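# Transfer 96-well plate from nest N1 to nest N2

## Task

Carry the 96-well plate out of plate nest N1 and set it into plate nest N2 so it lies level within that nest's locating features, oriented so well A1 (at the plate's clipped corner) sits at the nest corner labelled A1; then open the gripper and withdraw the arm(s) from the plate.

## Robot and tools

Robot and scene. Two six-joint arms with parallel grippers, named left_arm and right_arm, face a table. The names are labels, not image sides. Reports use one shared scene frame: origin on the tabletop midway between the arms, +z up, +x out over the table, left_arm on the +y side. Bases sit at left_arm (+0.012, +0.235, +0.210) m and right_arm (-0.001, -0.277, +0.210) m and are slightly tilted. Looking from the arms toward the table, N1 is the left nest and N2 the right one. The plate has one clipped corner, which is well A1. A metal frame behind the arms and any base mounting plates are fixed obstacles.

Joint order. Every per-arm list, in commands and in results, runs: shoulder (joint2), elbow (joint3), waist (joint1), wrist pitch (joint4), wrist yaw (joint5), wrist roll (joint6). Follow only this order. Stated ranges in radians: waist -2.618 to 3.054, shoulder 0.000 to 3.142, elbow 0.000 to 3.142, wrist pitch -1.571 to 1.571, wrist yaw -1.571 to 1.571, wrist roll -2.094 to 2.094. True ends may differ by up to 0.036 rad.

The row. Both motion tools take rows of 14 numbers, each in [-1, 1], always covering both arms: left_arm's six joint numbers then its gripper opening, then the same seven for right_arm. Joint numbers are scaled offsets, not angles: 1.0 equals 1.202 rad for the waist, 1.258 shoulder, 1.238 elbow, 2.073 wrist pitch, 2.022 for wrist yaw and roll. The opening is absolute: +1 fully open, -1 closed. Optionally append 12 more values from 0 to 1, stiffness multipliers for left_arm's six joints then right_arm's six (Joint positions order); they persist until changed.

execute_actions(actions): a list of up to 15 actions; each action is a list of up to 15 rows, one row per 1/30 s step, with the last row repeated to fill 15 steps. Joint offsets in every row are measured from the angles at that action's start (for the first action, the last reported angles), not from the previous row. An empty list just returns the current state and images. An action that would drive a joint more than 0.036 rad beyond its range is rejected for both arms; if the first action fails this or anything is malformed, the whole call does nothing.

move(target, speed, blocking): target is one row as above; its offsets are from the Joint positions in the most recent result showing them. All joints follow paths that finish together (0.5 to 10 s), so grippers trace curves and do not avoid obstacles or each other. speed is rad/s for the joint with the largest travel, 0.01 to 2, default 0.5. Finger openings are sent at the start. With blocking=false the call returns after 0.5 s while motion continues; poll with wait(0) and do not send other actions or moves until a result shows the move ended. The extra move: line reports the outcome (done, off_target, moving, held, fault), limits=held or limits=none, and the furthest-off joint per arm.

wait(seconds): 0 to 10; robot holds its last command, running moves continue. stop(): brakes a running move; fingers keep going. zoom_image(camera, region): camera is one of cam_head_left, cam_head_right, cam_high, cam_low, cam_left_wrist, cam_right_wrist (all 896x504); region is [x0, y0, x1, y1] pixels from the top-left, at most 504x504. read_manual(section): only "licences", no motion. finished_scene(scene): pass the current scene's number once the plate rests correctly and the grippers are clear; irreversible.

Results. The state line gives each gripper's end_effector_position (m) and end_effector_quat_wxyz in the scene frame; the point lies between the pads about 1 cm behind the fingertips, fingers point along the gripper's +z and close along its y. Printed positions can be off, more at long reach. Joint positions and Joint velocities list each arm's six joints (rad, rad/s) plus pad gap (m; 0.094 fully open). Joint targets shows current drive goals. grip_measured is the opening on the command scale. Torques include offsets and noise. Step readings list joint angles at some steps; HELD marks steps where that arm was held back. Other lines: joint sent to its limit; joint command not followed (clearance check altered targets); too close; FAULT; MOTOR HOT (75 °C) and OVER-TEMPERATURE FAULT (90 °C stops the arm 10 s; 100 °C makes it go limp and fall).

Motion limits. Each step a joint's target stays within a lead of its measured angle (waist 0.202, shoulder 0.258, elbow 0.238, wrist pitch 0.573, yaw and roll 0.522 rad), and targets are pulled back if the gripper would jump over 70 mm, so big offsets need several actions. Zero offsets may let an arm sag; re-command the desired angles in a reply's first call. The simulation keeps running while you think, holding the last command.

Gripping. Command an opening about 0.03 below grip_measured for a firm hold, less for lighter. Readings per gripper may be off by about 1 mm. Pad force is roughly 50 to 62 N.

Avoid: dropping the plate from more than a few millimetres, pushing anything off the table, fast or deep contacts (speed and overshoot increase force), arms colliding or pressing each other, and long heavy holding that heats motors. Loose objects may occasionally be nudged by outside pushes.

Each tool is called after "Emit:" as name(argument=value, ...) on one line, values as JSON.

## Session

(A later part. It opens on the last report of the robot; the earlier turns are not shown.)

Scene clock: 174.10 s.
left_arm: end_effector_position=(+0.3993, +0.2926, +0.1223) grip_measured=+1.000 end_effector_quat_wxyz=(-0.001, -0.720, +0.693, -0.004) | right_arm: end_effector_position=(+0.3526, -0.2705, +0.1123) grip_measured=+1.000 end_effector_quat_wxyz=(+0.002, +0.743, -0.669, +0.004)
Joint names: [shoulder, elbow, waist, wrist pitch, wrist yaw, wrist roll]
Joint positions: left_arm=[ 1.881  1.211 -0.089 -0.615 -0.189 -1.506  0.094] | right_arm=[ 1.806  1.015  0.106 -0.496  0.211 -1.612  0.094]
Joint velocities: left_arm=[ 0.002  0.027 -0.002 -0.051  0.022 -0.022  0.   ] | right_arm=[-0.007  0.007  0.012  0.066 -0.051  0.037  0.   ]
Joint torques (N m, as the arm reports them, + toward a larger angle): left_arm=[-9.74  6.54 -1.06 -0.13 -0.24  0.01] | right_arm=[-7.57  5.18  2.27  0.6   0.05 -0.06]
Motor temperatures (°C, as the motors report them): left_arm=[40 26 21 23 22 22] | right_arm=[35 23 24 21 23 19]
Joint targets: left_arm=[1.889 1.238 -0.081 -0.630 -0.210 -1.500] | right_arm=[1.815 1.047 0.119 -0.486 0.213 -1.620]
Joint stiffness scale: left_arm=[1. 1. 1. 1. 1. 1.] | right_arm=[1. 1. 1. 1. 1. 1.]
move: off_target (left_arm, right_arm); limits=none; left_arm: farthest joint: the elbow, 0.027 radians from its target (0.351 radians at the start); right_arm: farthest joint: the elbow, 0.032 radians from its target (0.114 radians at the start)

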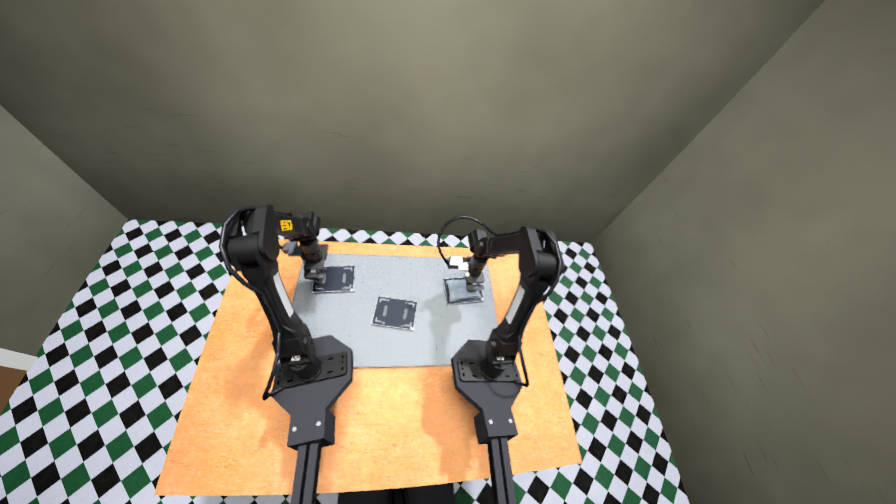

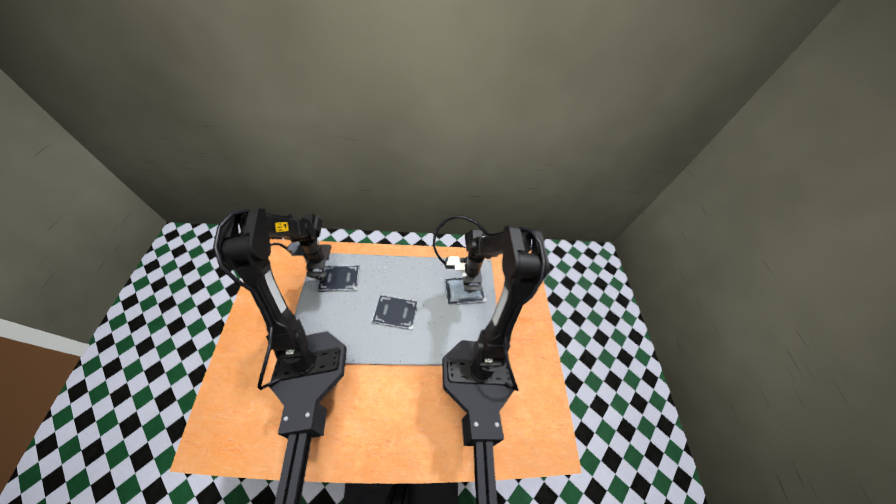

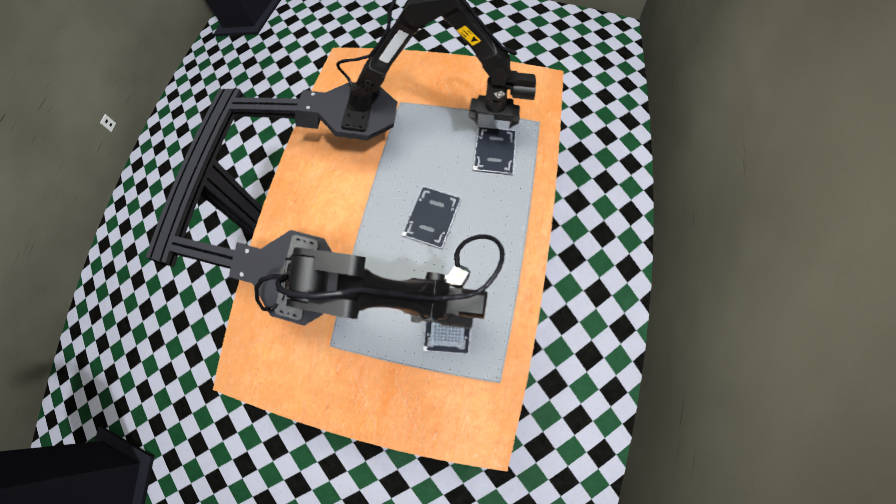

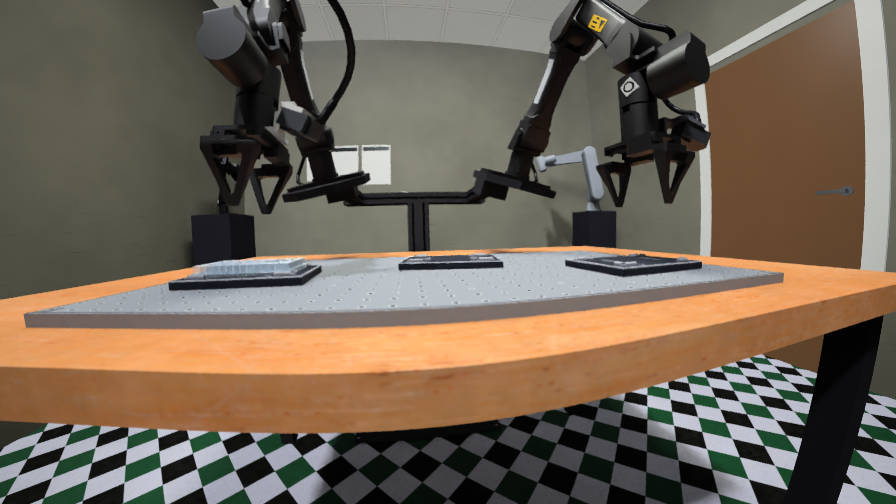

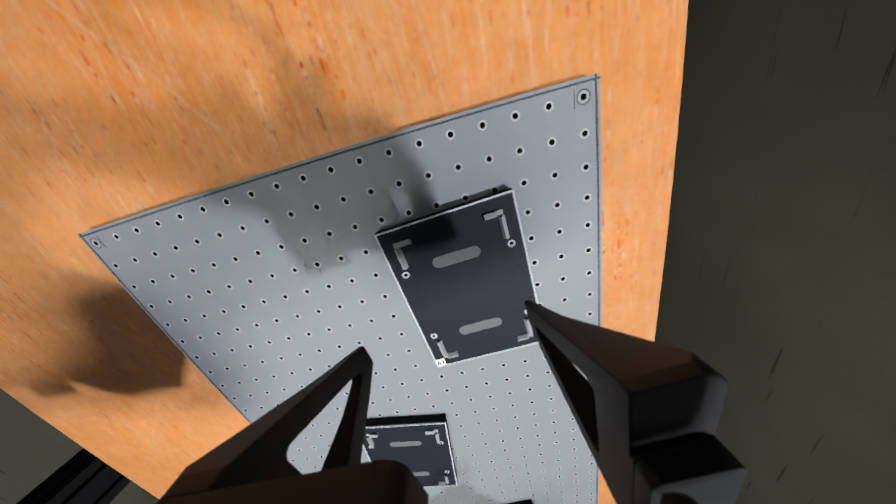

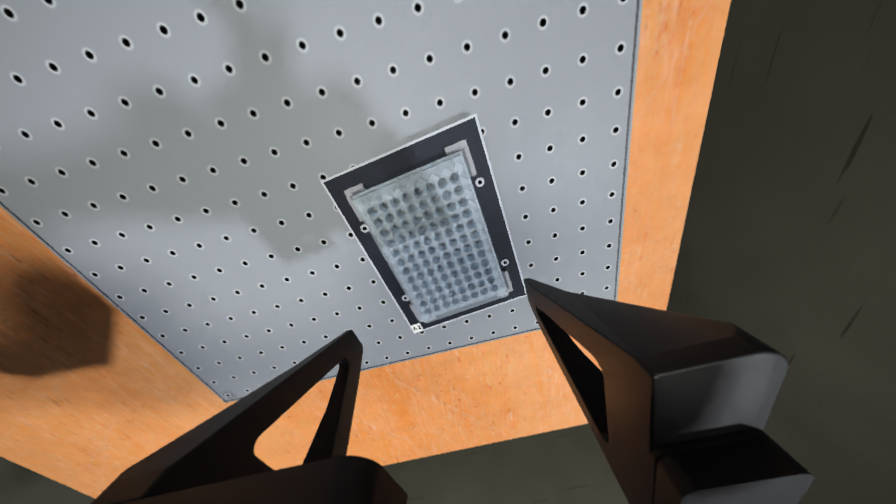

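Emit:
move(target=[0.006,0.022,0.007,-0.007,-0.010,0.003,1,0.1264,0.0258,-0.019,0.079,-0.008,-0.0114,1], speed=0.4)

Emit:
zoom_image(camera="cam_right_wrist", region=[220, 60, 700, 480])

Scene clock: 236.87 s.
left_arm: end_effector_position=(+0.3993, +0.2926, +0.1223) grip_measured=+1.000 end_effector_quat_wxyz=(-0.001, -0.720, +0.694, -0.004) | right_arm: end_effector_position=(+0.3537, -0.2668, +0.0644) grip_measured=+1.000 end_effector_quat_wxyz=(+0.006, +0.744, -0.669, +0.003)
Joint names: [shoulder, elbow, waist, wrist pitch, wrist yaw, wrist roll]
Joint positions: left_arm=[ 1.881  1.211 -0.089 -0.615 -0.189 -1.506  0.094] | right_arm=[ 1.964  1.015  0.089 -0.342  0.21  -1.627  0.094]
Joint velocities: left_arm=[ 0.002 -0.002 -0.012  0.007  0.051 -0.007  0.   ] | right_arm=[ 0.017  0.002  0.007 -0.022 -0.051 -0.022  0.   ]
Joint torques (N m, as the arm reports them, + toward a larger angle): left_arm=[-9.77  6.63 -1.02 -0.12 -0.23  0.01] | right_arm=[-8.65  4.57  1.01  0.58 -0.15 -0.04]
Motor temperatures (°C, as the motors report them): left_arm=[40 27 20 22 23 22] | right_arm=[34 24 24 22 22 19]
Joint targets: left_arm=[1.888 1.239 -0.080 -0.629 -0.209 -1.500] | right_arm=[1.965 1.047 0.083 -0.332 0.195 -1.635]
Joint stiffness scale: left_arm=[1. 1. 1. 1. 1. 1.] | right_arm=[1. 1. 1. 1. 1. 1.]
move: off_target (left_arm, right_arm); limits=none; left_arm: farthest joint: the elbow, 0.027 radians from its target (0.027 radians at the start); right_arm: farthest joint: the elbow, 0.032 radians from its target (0.032 radians at the start)

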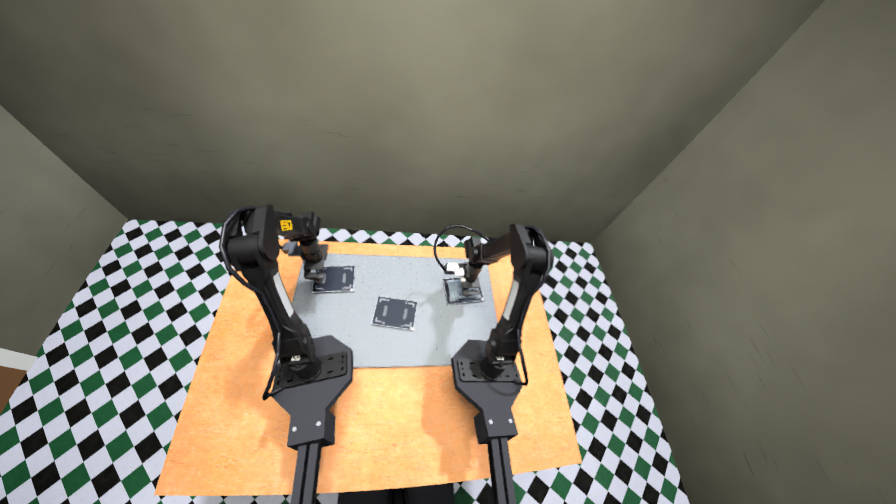

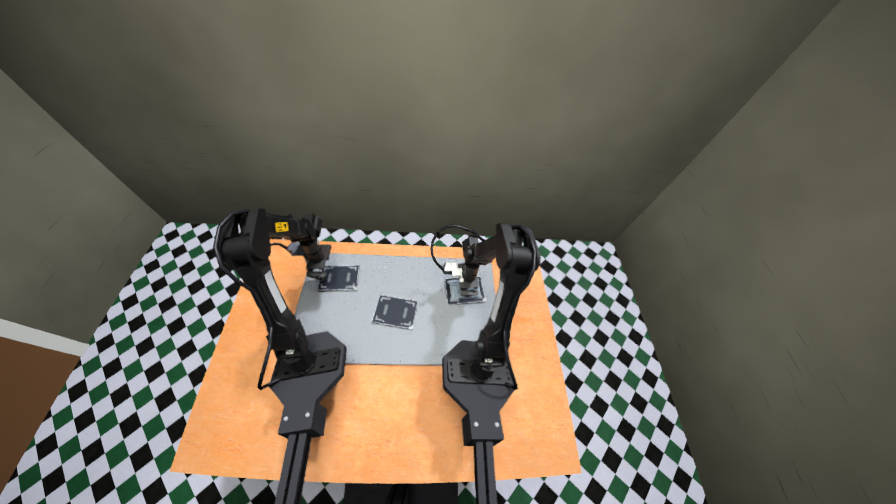

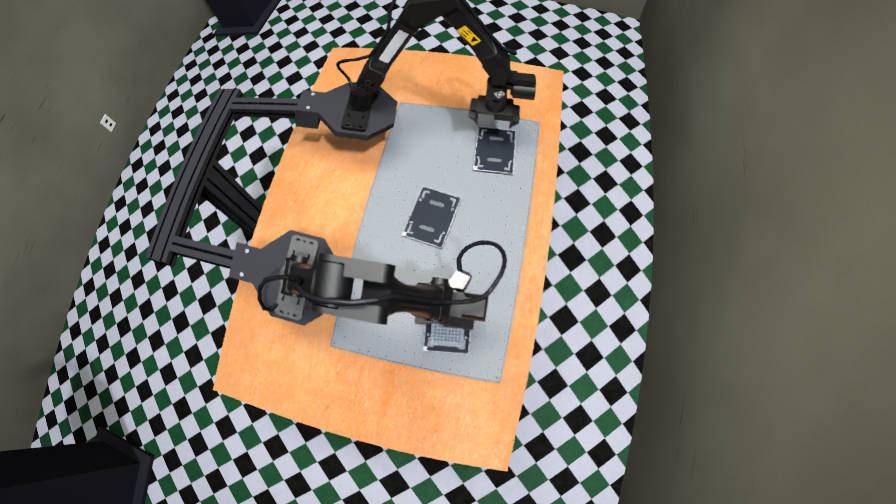

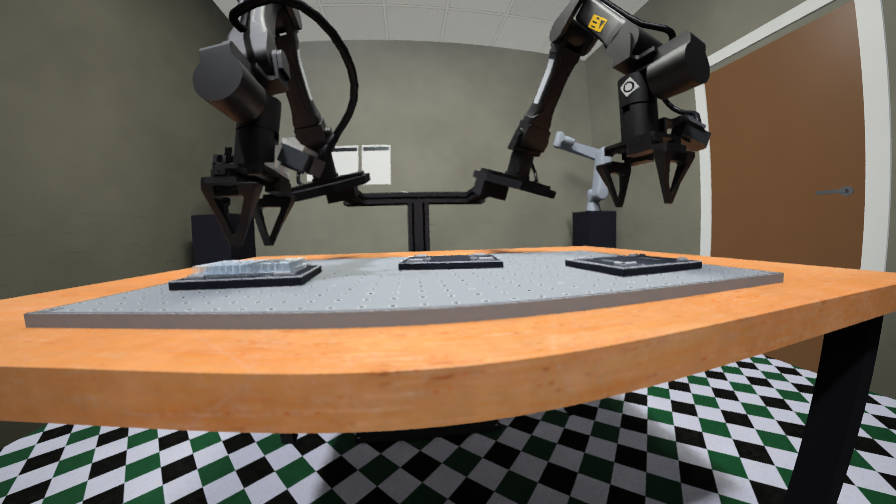

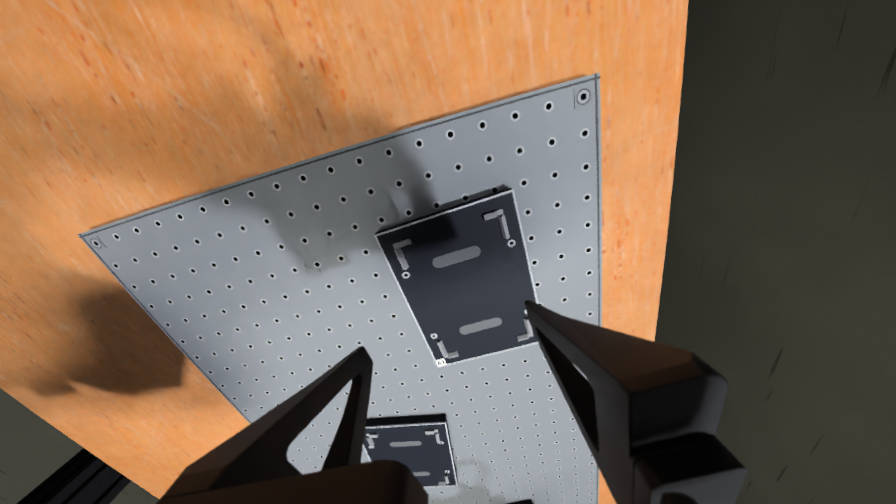

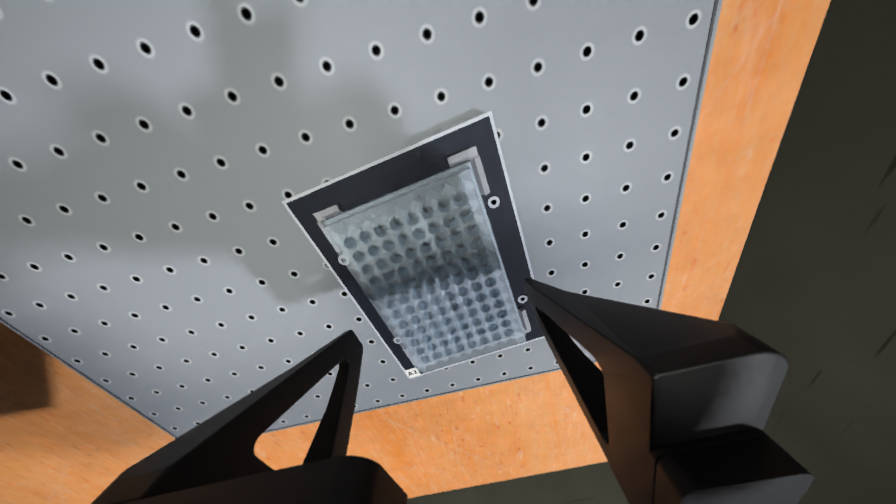

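Region (220, 60, 700, 480) of cam_right_wrist's 896x504 image, scaled by 1.050, with more detail than that image has; it fills the top 441 rows of this view, and the rest is white.

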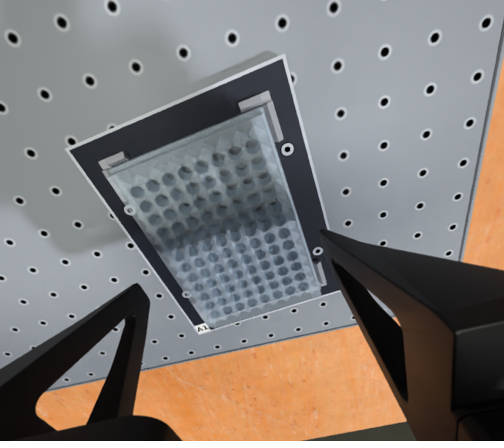

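Emit:
zoom_image(camera="cam_low", region=[160, 190, 340, 300])

Region (160, 190, 340, 300) of cam_low's 896x504 image, scaled by 2.800, with more detail than that image has.

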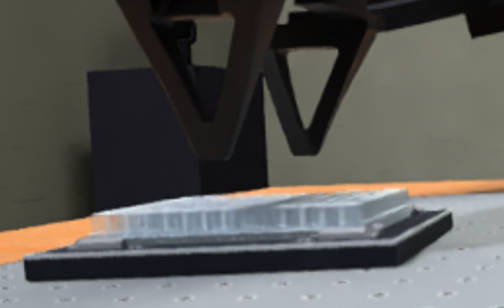

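Emit:
move(target=[0.006,0.022,0.007,-0.007,-0.010,0.003,1,0.038,0.0258,-0.0125,0.027,-0.011,-0.0084,1], speed=0.15)

Emit:
zoom_image(camera="cam_right_wrist", region=[220, 80, 680, 480])

Scene clock: 274.17 s.
left_arm: end_effector_position=(+0.3993, +0.2926, +0.1223) grip_measured=+1.000 end_effector_quat_wxyz=(-0.001, -0.720, +0.694, -0.004) | right_arm: end_effector_position=(+0.3540, -0.2666, +0.0514) grip_measured=+1.000 end_effector_quat_wxyz=(+0.003, +0.743, -0.669, +0.002)
Joint names: [shoulder, elbow, waist, wrist pitch, wrist yaw, wrist roll]
Joint positions: left_arm=[ 1.881  1.211 -0.089 -0.615 -0.189 -1.505  0.094] | right_arm=[ 2.006  1.015  0.08  -0.296  0.203 -1.636  0.094]
Joint velocities: left_arm=[ 0.002  0.002 -0.017  0.022  0.022 -0.022  0.   ] | right_arm=[ 0.017  0.002  0.012 -0.037  0.007 -0.022  0.   ]
Joint torques (N m, as the arm reports them, + toward a larger angle): left_arm=[-9.79  6.64 -1.02 -0.12 -0.23  0.01] | right_arm=[-8.31  4.42  1.04  0.57 -0.16 -0.05]
Motor temperatures (°C, as the motors report them): left_arm=[40 27 20 21 23 22] | right_arm=[35 24 24 22 22 19]
Joint targets: left_arm=[1.888 1.239 -0.080 -0.629 -0.210 -1.500] | right_arm=[2.012 1.047 0.074 -0.286 0.188 -1.644]
Joint stiffness scale: left_arm=[1. 1. 1. 1. 1. 1.] | right_arm=[1. 1. 1. 1. 1. 1.]
move: off_target (left_arm, right_arm); limits=none; left_arm: farthest joint: the elbow, 0.027 radians from its target (0.027 radians at the start); right_arm: farthest joint: the elbow, 0.032 radians from its target (0.032 radians at the start)

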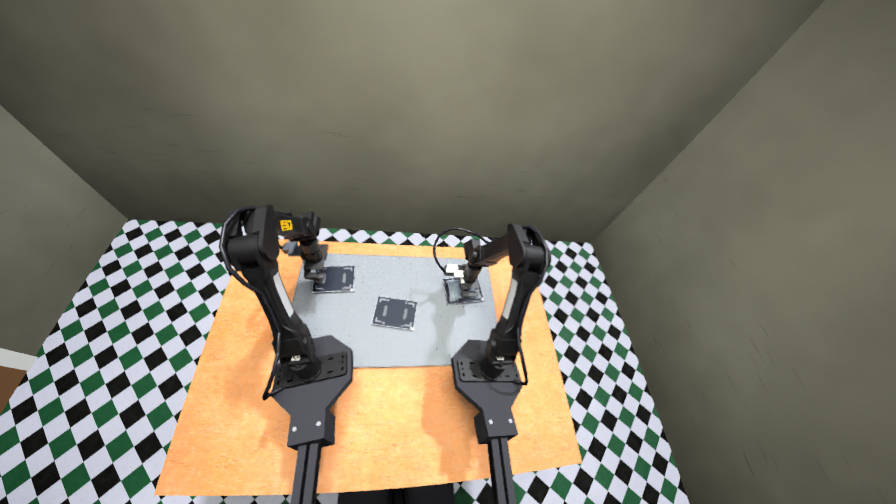

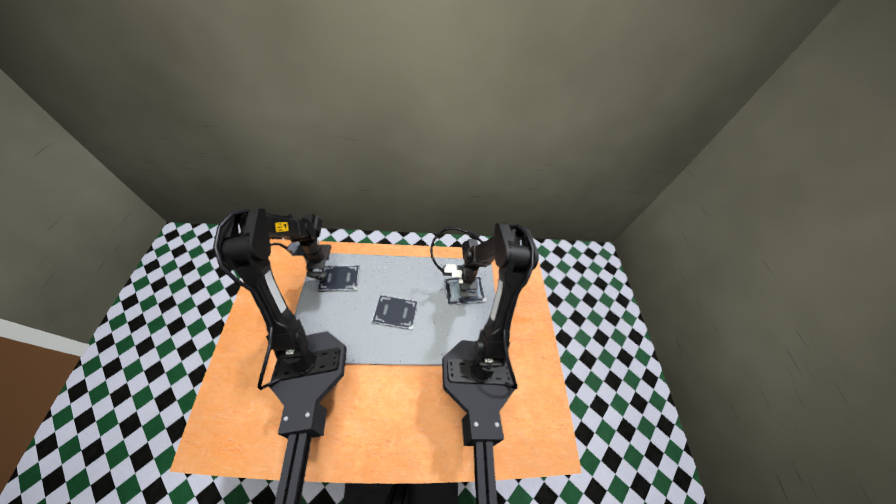

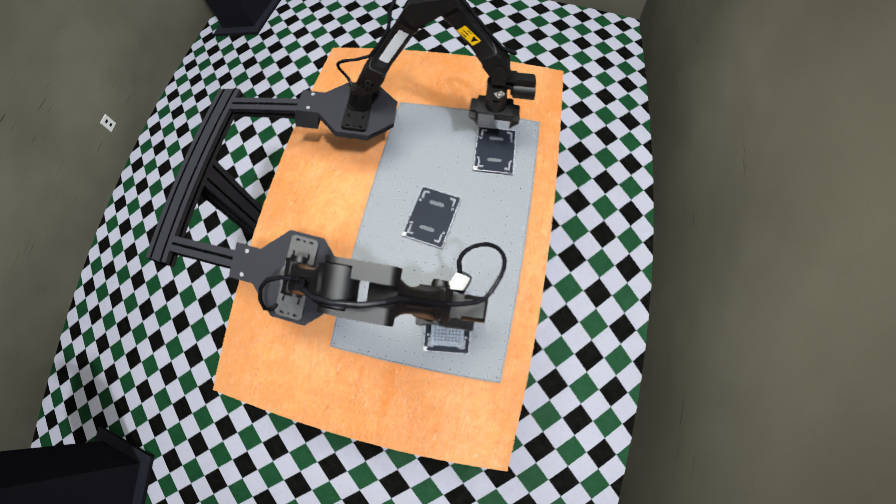

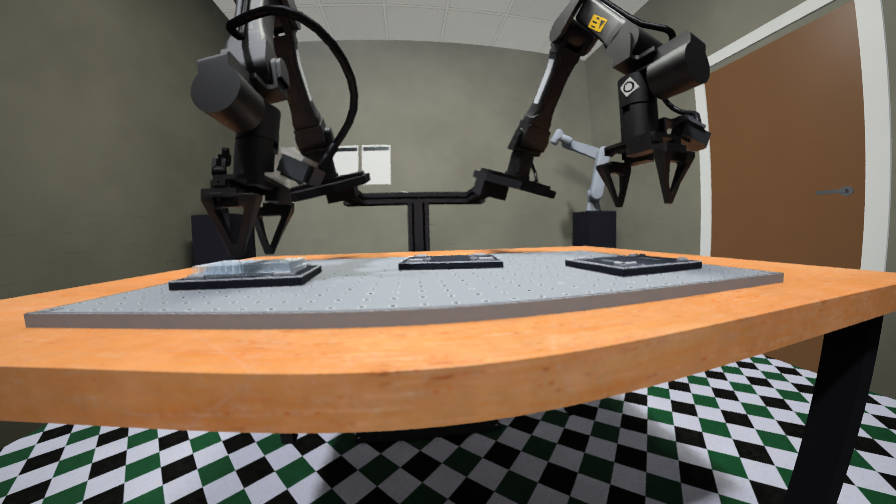

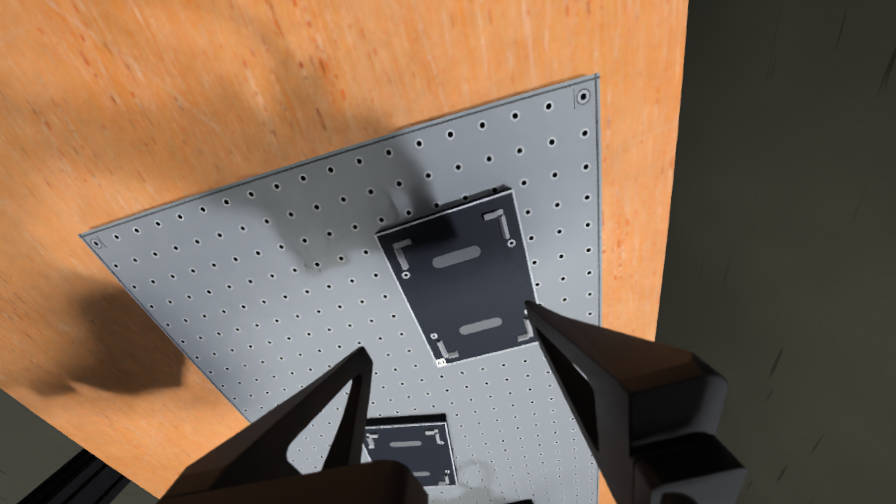

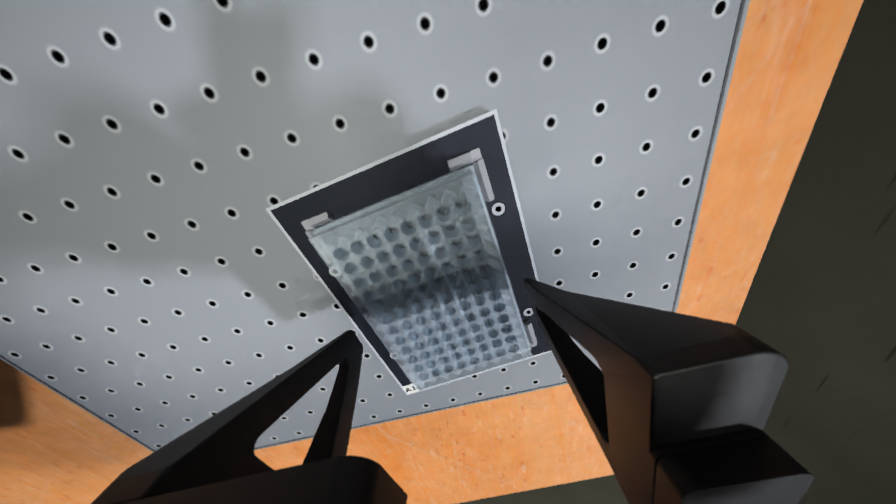

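Region (220, 80, 680, 480) of cam_right_wrist's 896x504 image, scaled by 1.096, with more detail than that image has; it fills the top 438 rows of this view, and the rest is white.

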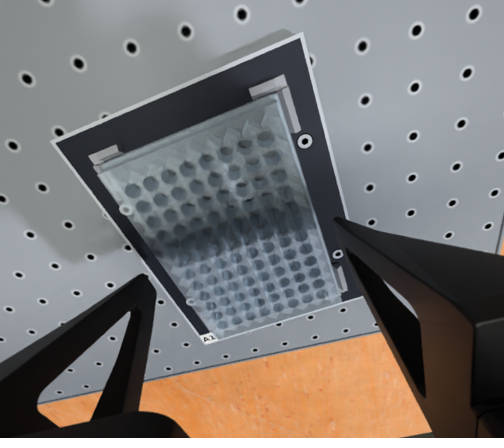

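Emit:
move(target=[0.006,0.022,0.007,-0.007,-0.010,0.003,1,0.047,0.0258,-0.005,0.030,-0.0074,-0.004,1], speed=0.1)

Emit:
zoom_image(camera="cam_right_wrist", region=[220, 80, 680, 480])

Emit:
zoom_image(camera="cam_low", region=[160, 190, 340, 300])

Scene clock: 287.53 s.
left_arm: end_effector_position=(+0.3993, +0.2926, +0.1223) grip_measured=+1.000 end_effector_quat_wxyz=(-0.001, -0.720, +0.694, -0.004) | right_arm: end_effector_position=(+0.3527, -0.2636, +0.0361) grip_measured=+1.000 end_effector_quat_wxyz=(+0.003, +0.744, -0.669, +0.003)
Joint names: [shoulder, elbow, waist, wrist pitch, wrist yaw, wrist roll]
Joint positions: left_arm=[ 1.881  1.211 -0.089 -0.615 -0.189 -1.505  0.094] | right_arm=[ 2.057  1.015  0.08  -0.244  0.203 -1.636  0.094]
Joint velocities: left_arm=[ 0.002  0.017 -0.002  0.007 -0.037 -0.037  0.   ] | right_arm=[-0.012  0.012  0.007 -0.007 -0.022 -0.007  0.   ]
Joint torques (N m, as the arm reports them, + toward a larger angle): left_arm=[-9.78  6.64 -1.02 -0.12 -0.23  0.01] | right_arm=[-8.32  4.21  1.07  0.61 -0.16 -0.05]
Motor temperatures (°C, as the motors report them): left_arm=[40 27 20 21 23 22] | right_arm=[35 24 24 22 22 19]
Joint targets: left_arm=[1.888 1.239 -0.080 -0.629 -0.210 -1.499] | right_arm=[2.065 1.047 0.074 -0.234 0.188 -1.644]
Joint stiffness scale: left_arm=[1. 1. 1. 1. 1. 1.] | right_arm=[1. 1. 1. 1. 1. 1.]
move: off_target (left_arm, right_arm); limits=none; left_arm: farthest joint: the elbow, 0.027 radians from its target (0.027 radians at the start); right_arm: farthest joint: the elbow, 0.032 radians from its target (0.032 radians at the start)

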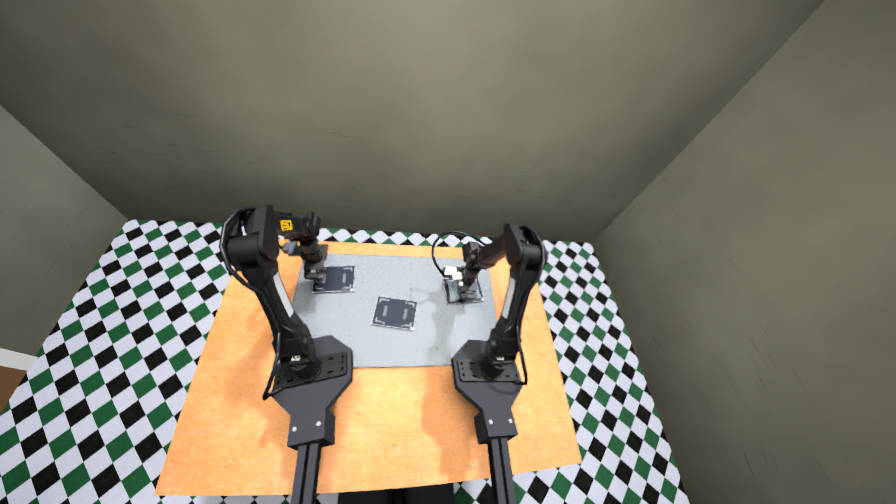

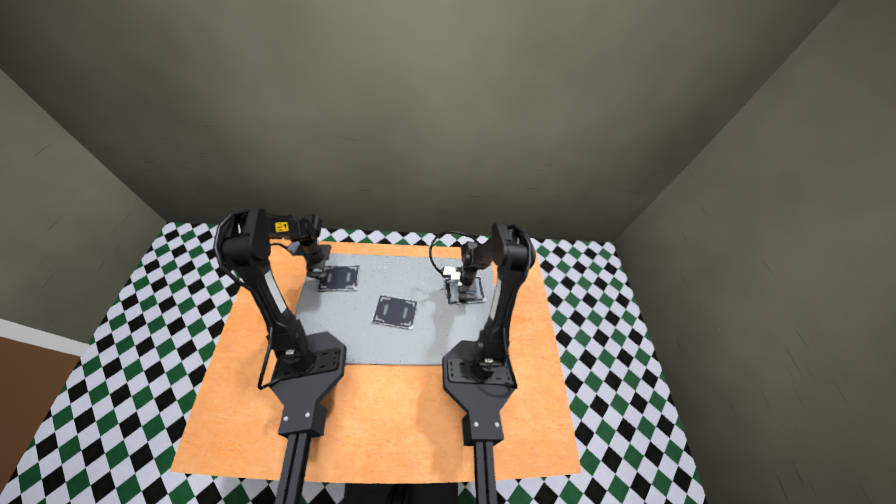

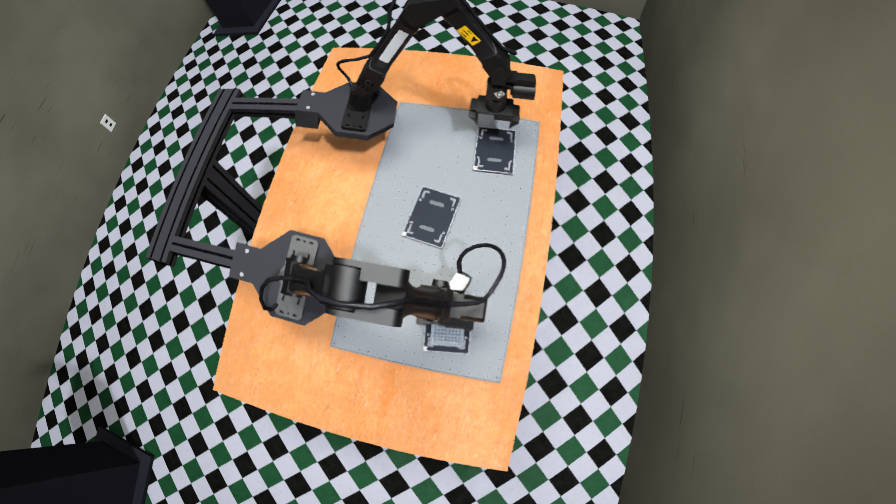

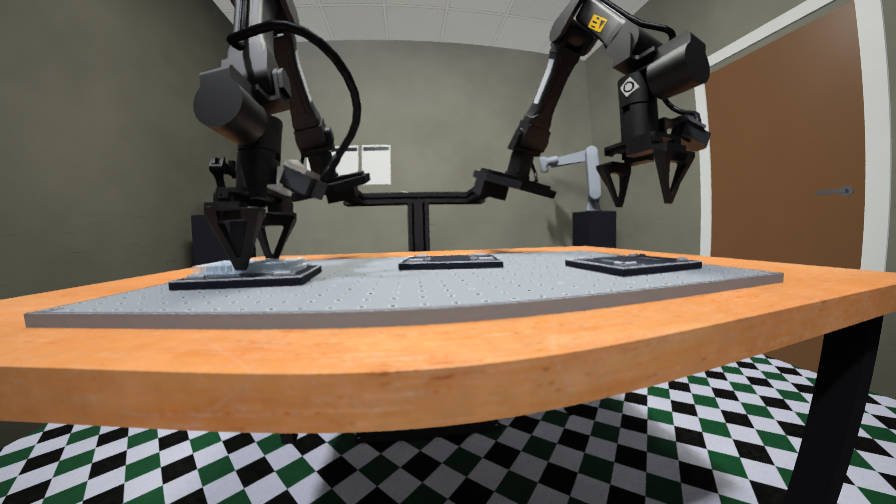

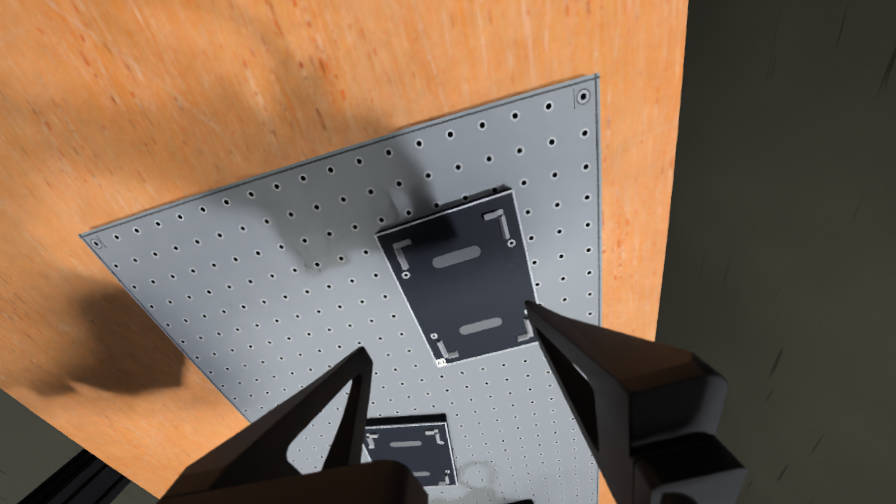

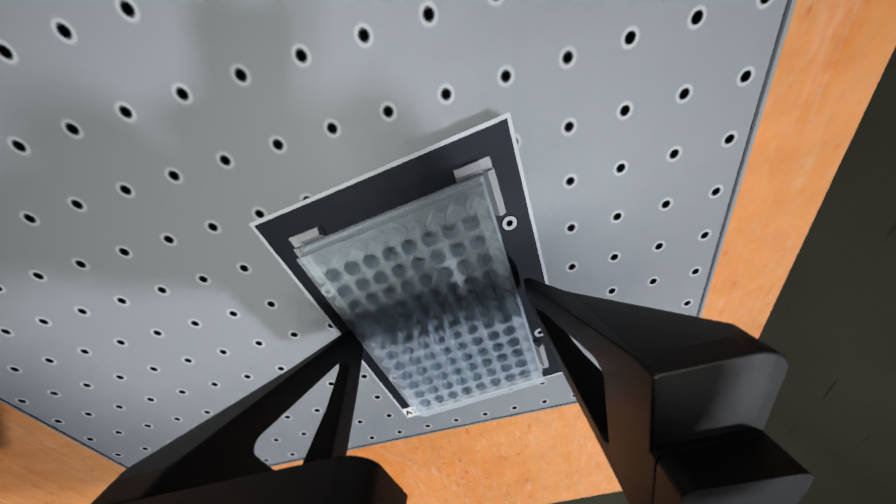

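Region (220, 80, 680, 480) of cam_right_wrist's 896x504 image, scaled by 1.096, with more detail than that image has; it fills the top 438 rows of this view, and the rest is white.

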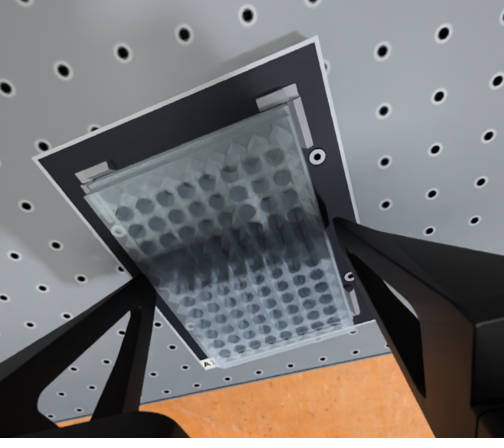

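Region (160, 190, 340, 300) of cam_low's 896x504 image, scaled by 2.800, with more detail than that image has.

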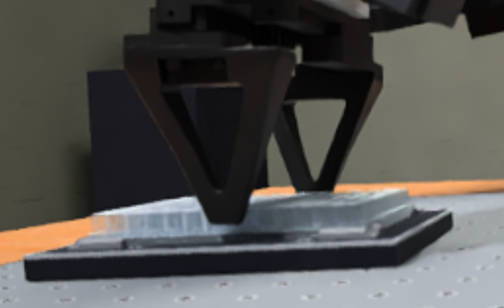

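Emit:
execute_actions(actions=[[[0.006,0.022,0.007,-0.007,-0.010,0.003,1,0.0095,0.0258,-0.005,0.0068,-0.0074,-0.004,0.9],[0.006,0.022,0.007,-0.007,-0.010,0.003,1,0.0095,0.0258,-0.005,0.0068,-0.0074,-0.004,0.9],[0.006,0.022,0.007,-0.007,-0.010,0.003,1,0.0095,0.0258,-0.005,0.0068,-0.0074,-0.004,0.85],[0.006,0.022,0.007,-0.007,-0.010,0.003,1,0.0095,0.0258,-0.005,0.0068,-0.0074,-0.004,0.85],[0.006,0.022,0.007,-0.007,-0.010,0.003,1,0.0095,0.0258,-0.005,0.0068,-0.0074,-0.004,0.8],[0.006,0.022,0.007,-0.007,-0.010,0.003,1,0.0095,0.0258,-0.005,0.0068,-0.0074,-0.004,0.8],[0.006,0.022,0.007,-0.007,-0.010,0.003,1,0.0095,0.0258,-0.005,0.0068,-0.0074,-0.004,0.77],[0.006,0.022,0.007,-0.007,-0.010,0.003,1,0.0095,0.0258,-0.005,0.0068,-0.0074,-0.004,0.77],[0.006,0.022,0.007,-0.007,-0.010,0.003,1,0.0095,0.0258,-0.005,0.0068,-0.0074,-0.004,0.75],[0.006,0.022,0.007,-0.007,-0.010,0.003,1,0.0095,0.0258,-0.005,0.0068,-0.0074,-0.004,0.74],[0.006,0.022,0.007,-0.007,-0.010,0.003,1,0.0095,0.0258,-0.005,0.0068,-0.0074,-0.004,0.73],[0.006,0.022,0.007,-0.007,-0.010,0.003,1,0.0095,0.0258,-0.005,0.0068,-0.0074,-0.004,0.72],[0.006,0.022,0.007,-0.007,-0.010,0.003,1,0.0095,0.0258,-0.005,0.0068,-0.0074,-0.004,0.71],[0.006,0.022,0.007,-0.007,-0.010,0.003,1,0.0095,0.0258,-0.005,0.0068,-0.0074,-0.004,0.70],[0.006,0.022,0.007,-0.007,-0.010,0.003,1,0.0095,0.0258,-0.005,0.0068,-0.0074,-0.004,0.69]],[[0,0,0,0,0,0,1,0,0,0,0,0,0,0.68],[0,0,0,0,0,0,1,0,0,0,0,0,0,0.675]]])

Scene clock: 309.53 s.
left_arm: end_effector_position=(+0.3993, +0.2926, +0.1223) grip_measured=+1.000 end_effector_quat_wxyz=(-0.001, -0.720, +0.694, -0.004) | right_arm: end_effector_position=(+0.3537, -0.2636, +0.0361) grip_measured=+0.720 end_effector_quat_wxyz=(+0.002, +0.744, -0.669, +0.004)
Joint names: [shoulder, elbow, waist, wrist pitch, wrist yaw, wrist roll]
Joint positions: left_arm=[ 1.881  1.211 -0.089 -0.615 -0.189 -1.505  0.094] | right_arm=[ 2.057  1.015  0.08  -0.24   0.203 -1.637  0.081]
Joint velocities: left_arm=[-0.012 -0.017 -0.007 -0.022 -0.037  0.037  0.   ] | right_arm=[-0.012  0.002  0.002 -0.022  0.022  0.007 -0.001]
Joint torques (N m, as the arm reports them, + toward a larger angle): left_arm=[-10.4    4.42  -1.71   0.01  -0.02  -0.04] | right_arm=[-8.9   1.99  1.51  0.49  0.01  0.01]
Motor temperatures (°C, as the motors report them): left_arm=[40 28 20 21 23 22] | right_arm=[35 24 24 22 22 19]
Joint targets: left_arm=[1.881 1.211 -0.089 -0.615 -0.189 -1.505] | right_arm=[2.057 1.015 0.080 -0.240 0.203 -1.637]
Joint stiffness scale: left_arm=[1. 1. 1. 1. 1. 1.] | right_arm=[1. 1. 1. 1. 1. 1.]
Step readings (joint positions; steps 1 to 15: 1st action; 16 to 30: 2nd action):
0: left_arm=[1.881 1.211 -0.089 -0.615 -0.189 -1.505] | right_arm=[2.057 1.015 0.080 -0.244 0.203 -1.636]
1: left_arm=[1.881 1.211 -0.089 -0.615 -0.189 -1.505] | right_arm=[2.057 1.015 0.080 -0.243 0.203 -1.636]
2: left_arm=[1.881 1.211 -0.089 -0.615 -0.189 -1.505] | right_arm=[2.057 1.015 0.080 -0.242 0.203 -1.637]
4: left_arm=[1.881 1.211 -0.089 -0.615 -0.189 -1.505] | right_arm=[2.057 1.015 0.080 -0.241 0.203 -1.637]
8: left_arm=[1.881 1.211 -0.089 -0.615 -0.189 -1.505] | right_arm=[2.057 1.015 0.080 -0.241 0.203 -1.637]
15: left_arm=[1.881 1.211 -0.089 -0.615 -0.189 -1.505] | right_arm=[2.057 1.015 0.080 -0.240 0.203 -1.637]
16: left_arm=[1.881 1.211 -0.089 -0.615 -0.189 -1.505] | right_arm=[2.057 1.015 0.080 -0.240 0.203 -1.637]
17: left_arm=[1.881 1.211 -0.089 -0.615 -0.189 -1.505] | right_arm=[2.057 1.015 0.080 -0.240 0.203 -1.637]
19: left_arm=[1.881 1.211 -0.089 -0.615 -0.189 -1.505] | right_arm=[2.057 1.015 0.080 -0.240 0.203 -1.637]
23: left_arm=[1.881 1.211 -0.089 -0.615 -0.189 -1.505] | right_arm=[2.057 1.015 0.080 -0.240 0.203 -1.637]
30: Joint positions above

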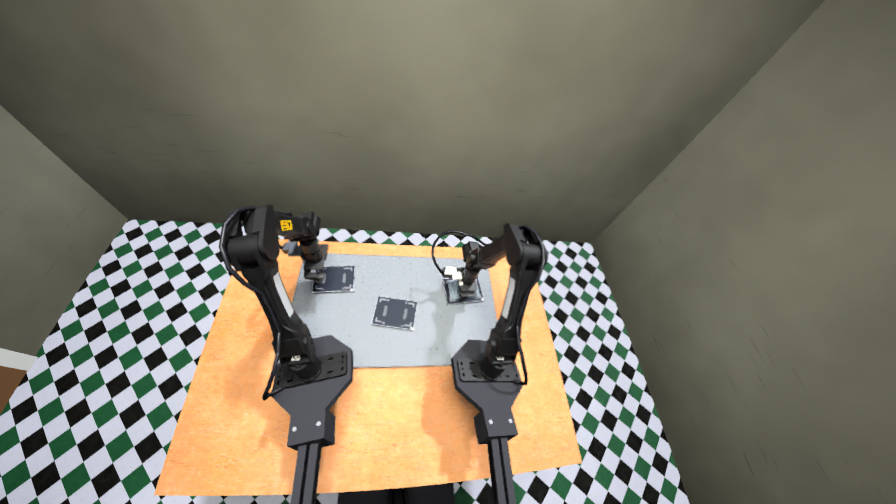

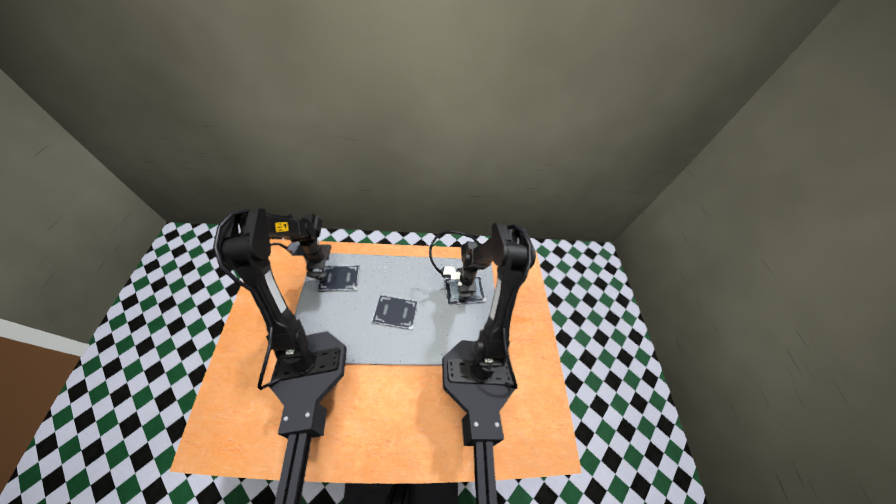

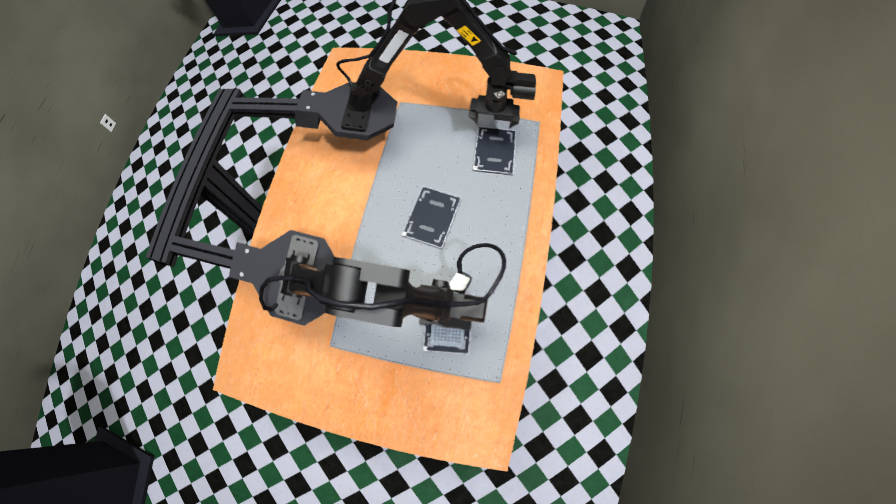

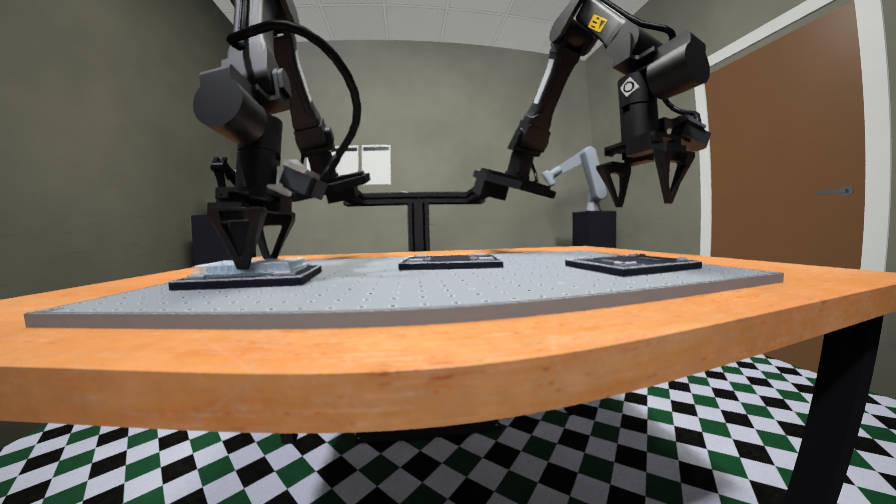

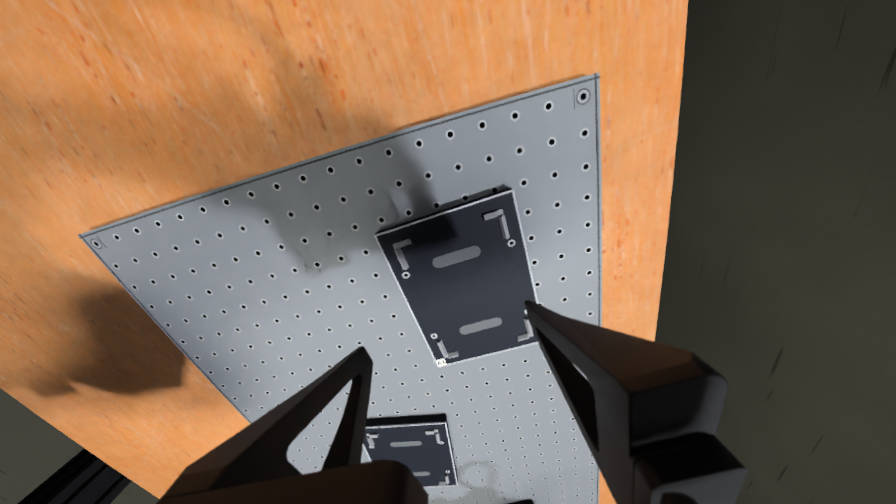

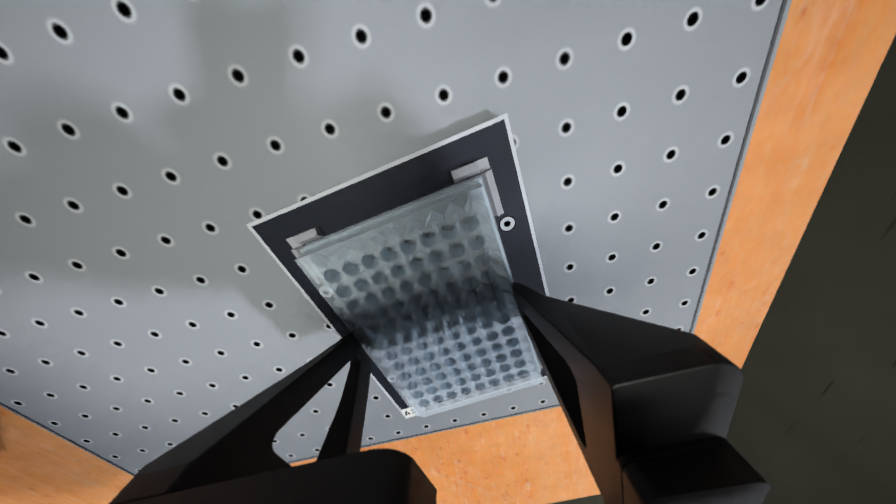

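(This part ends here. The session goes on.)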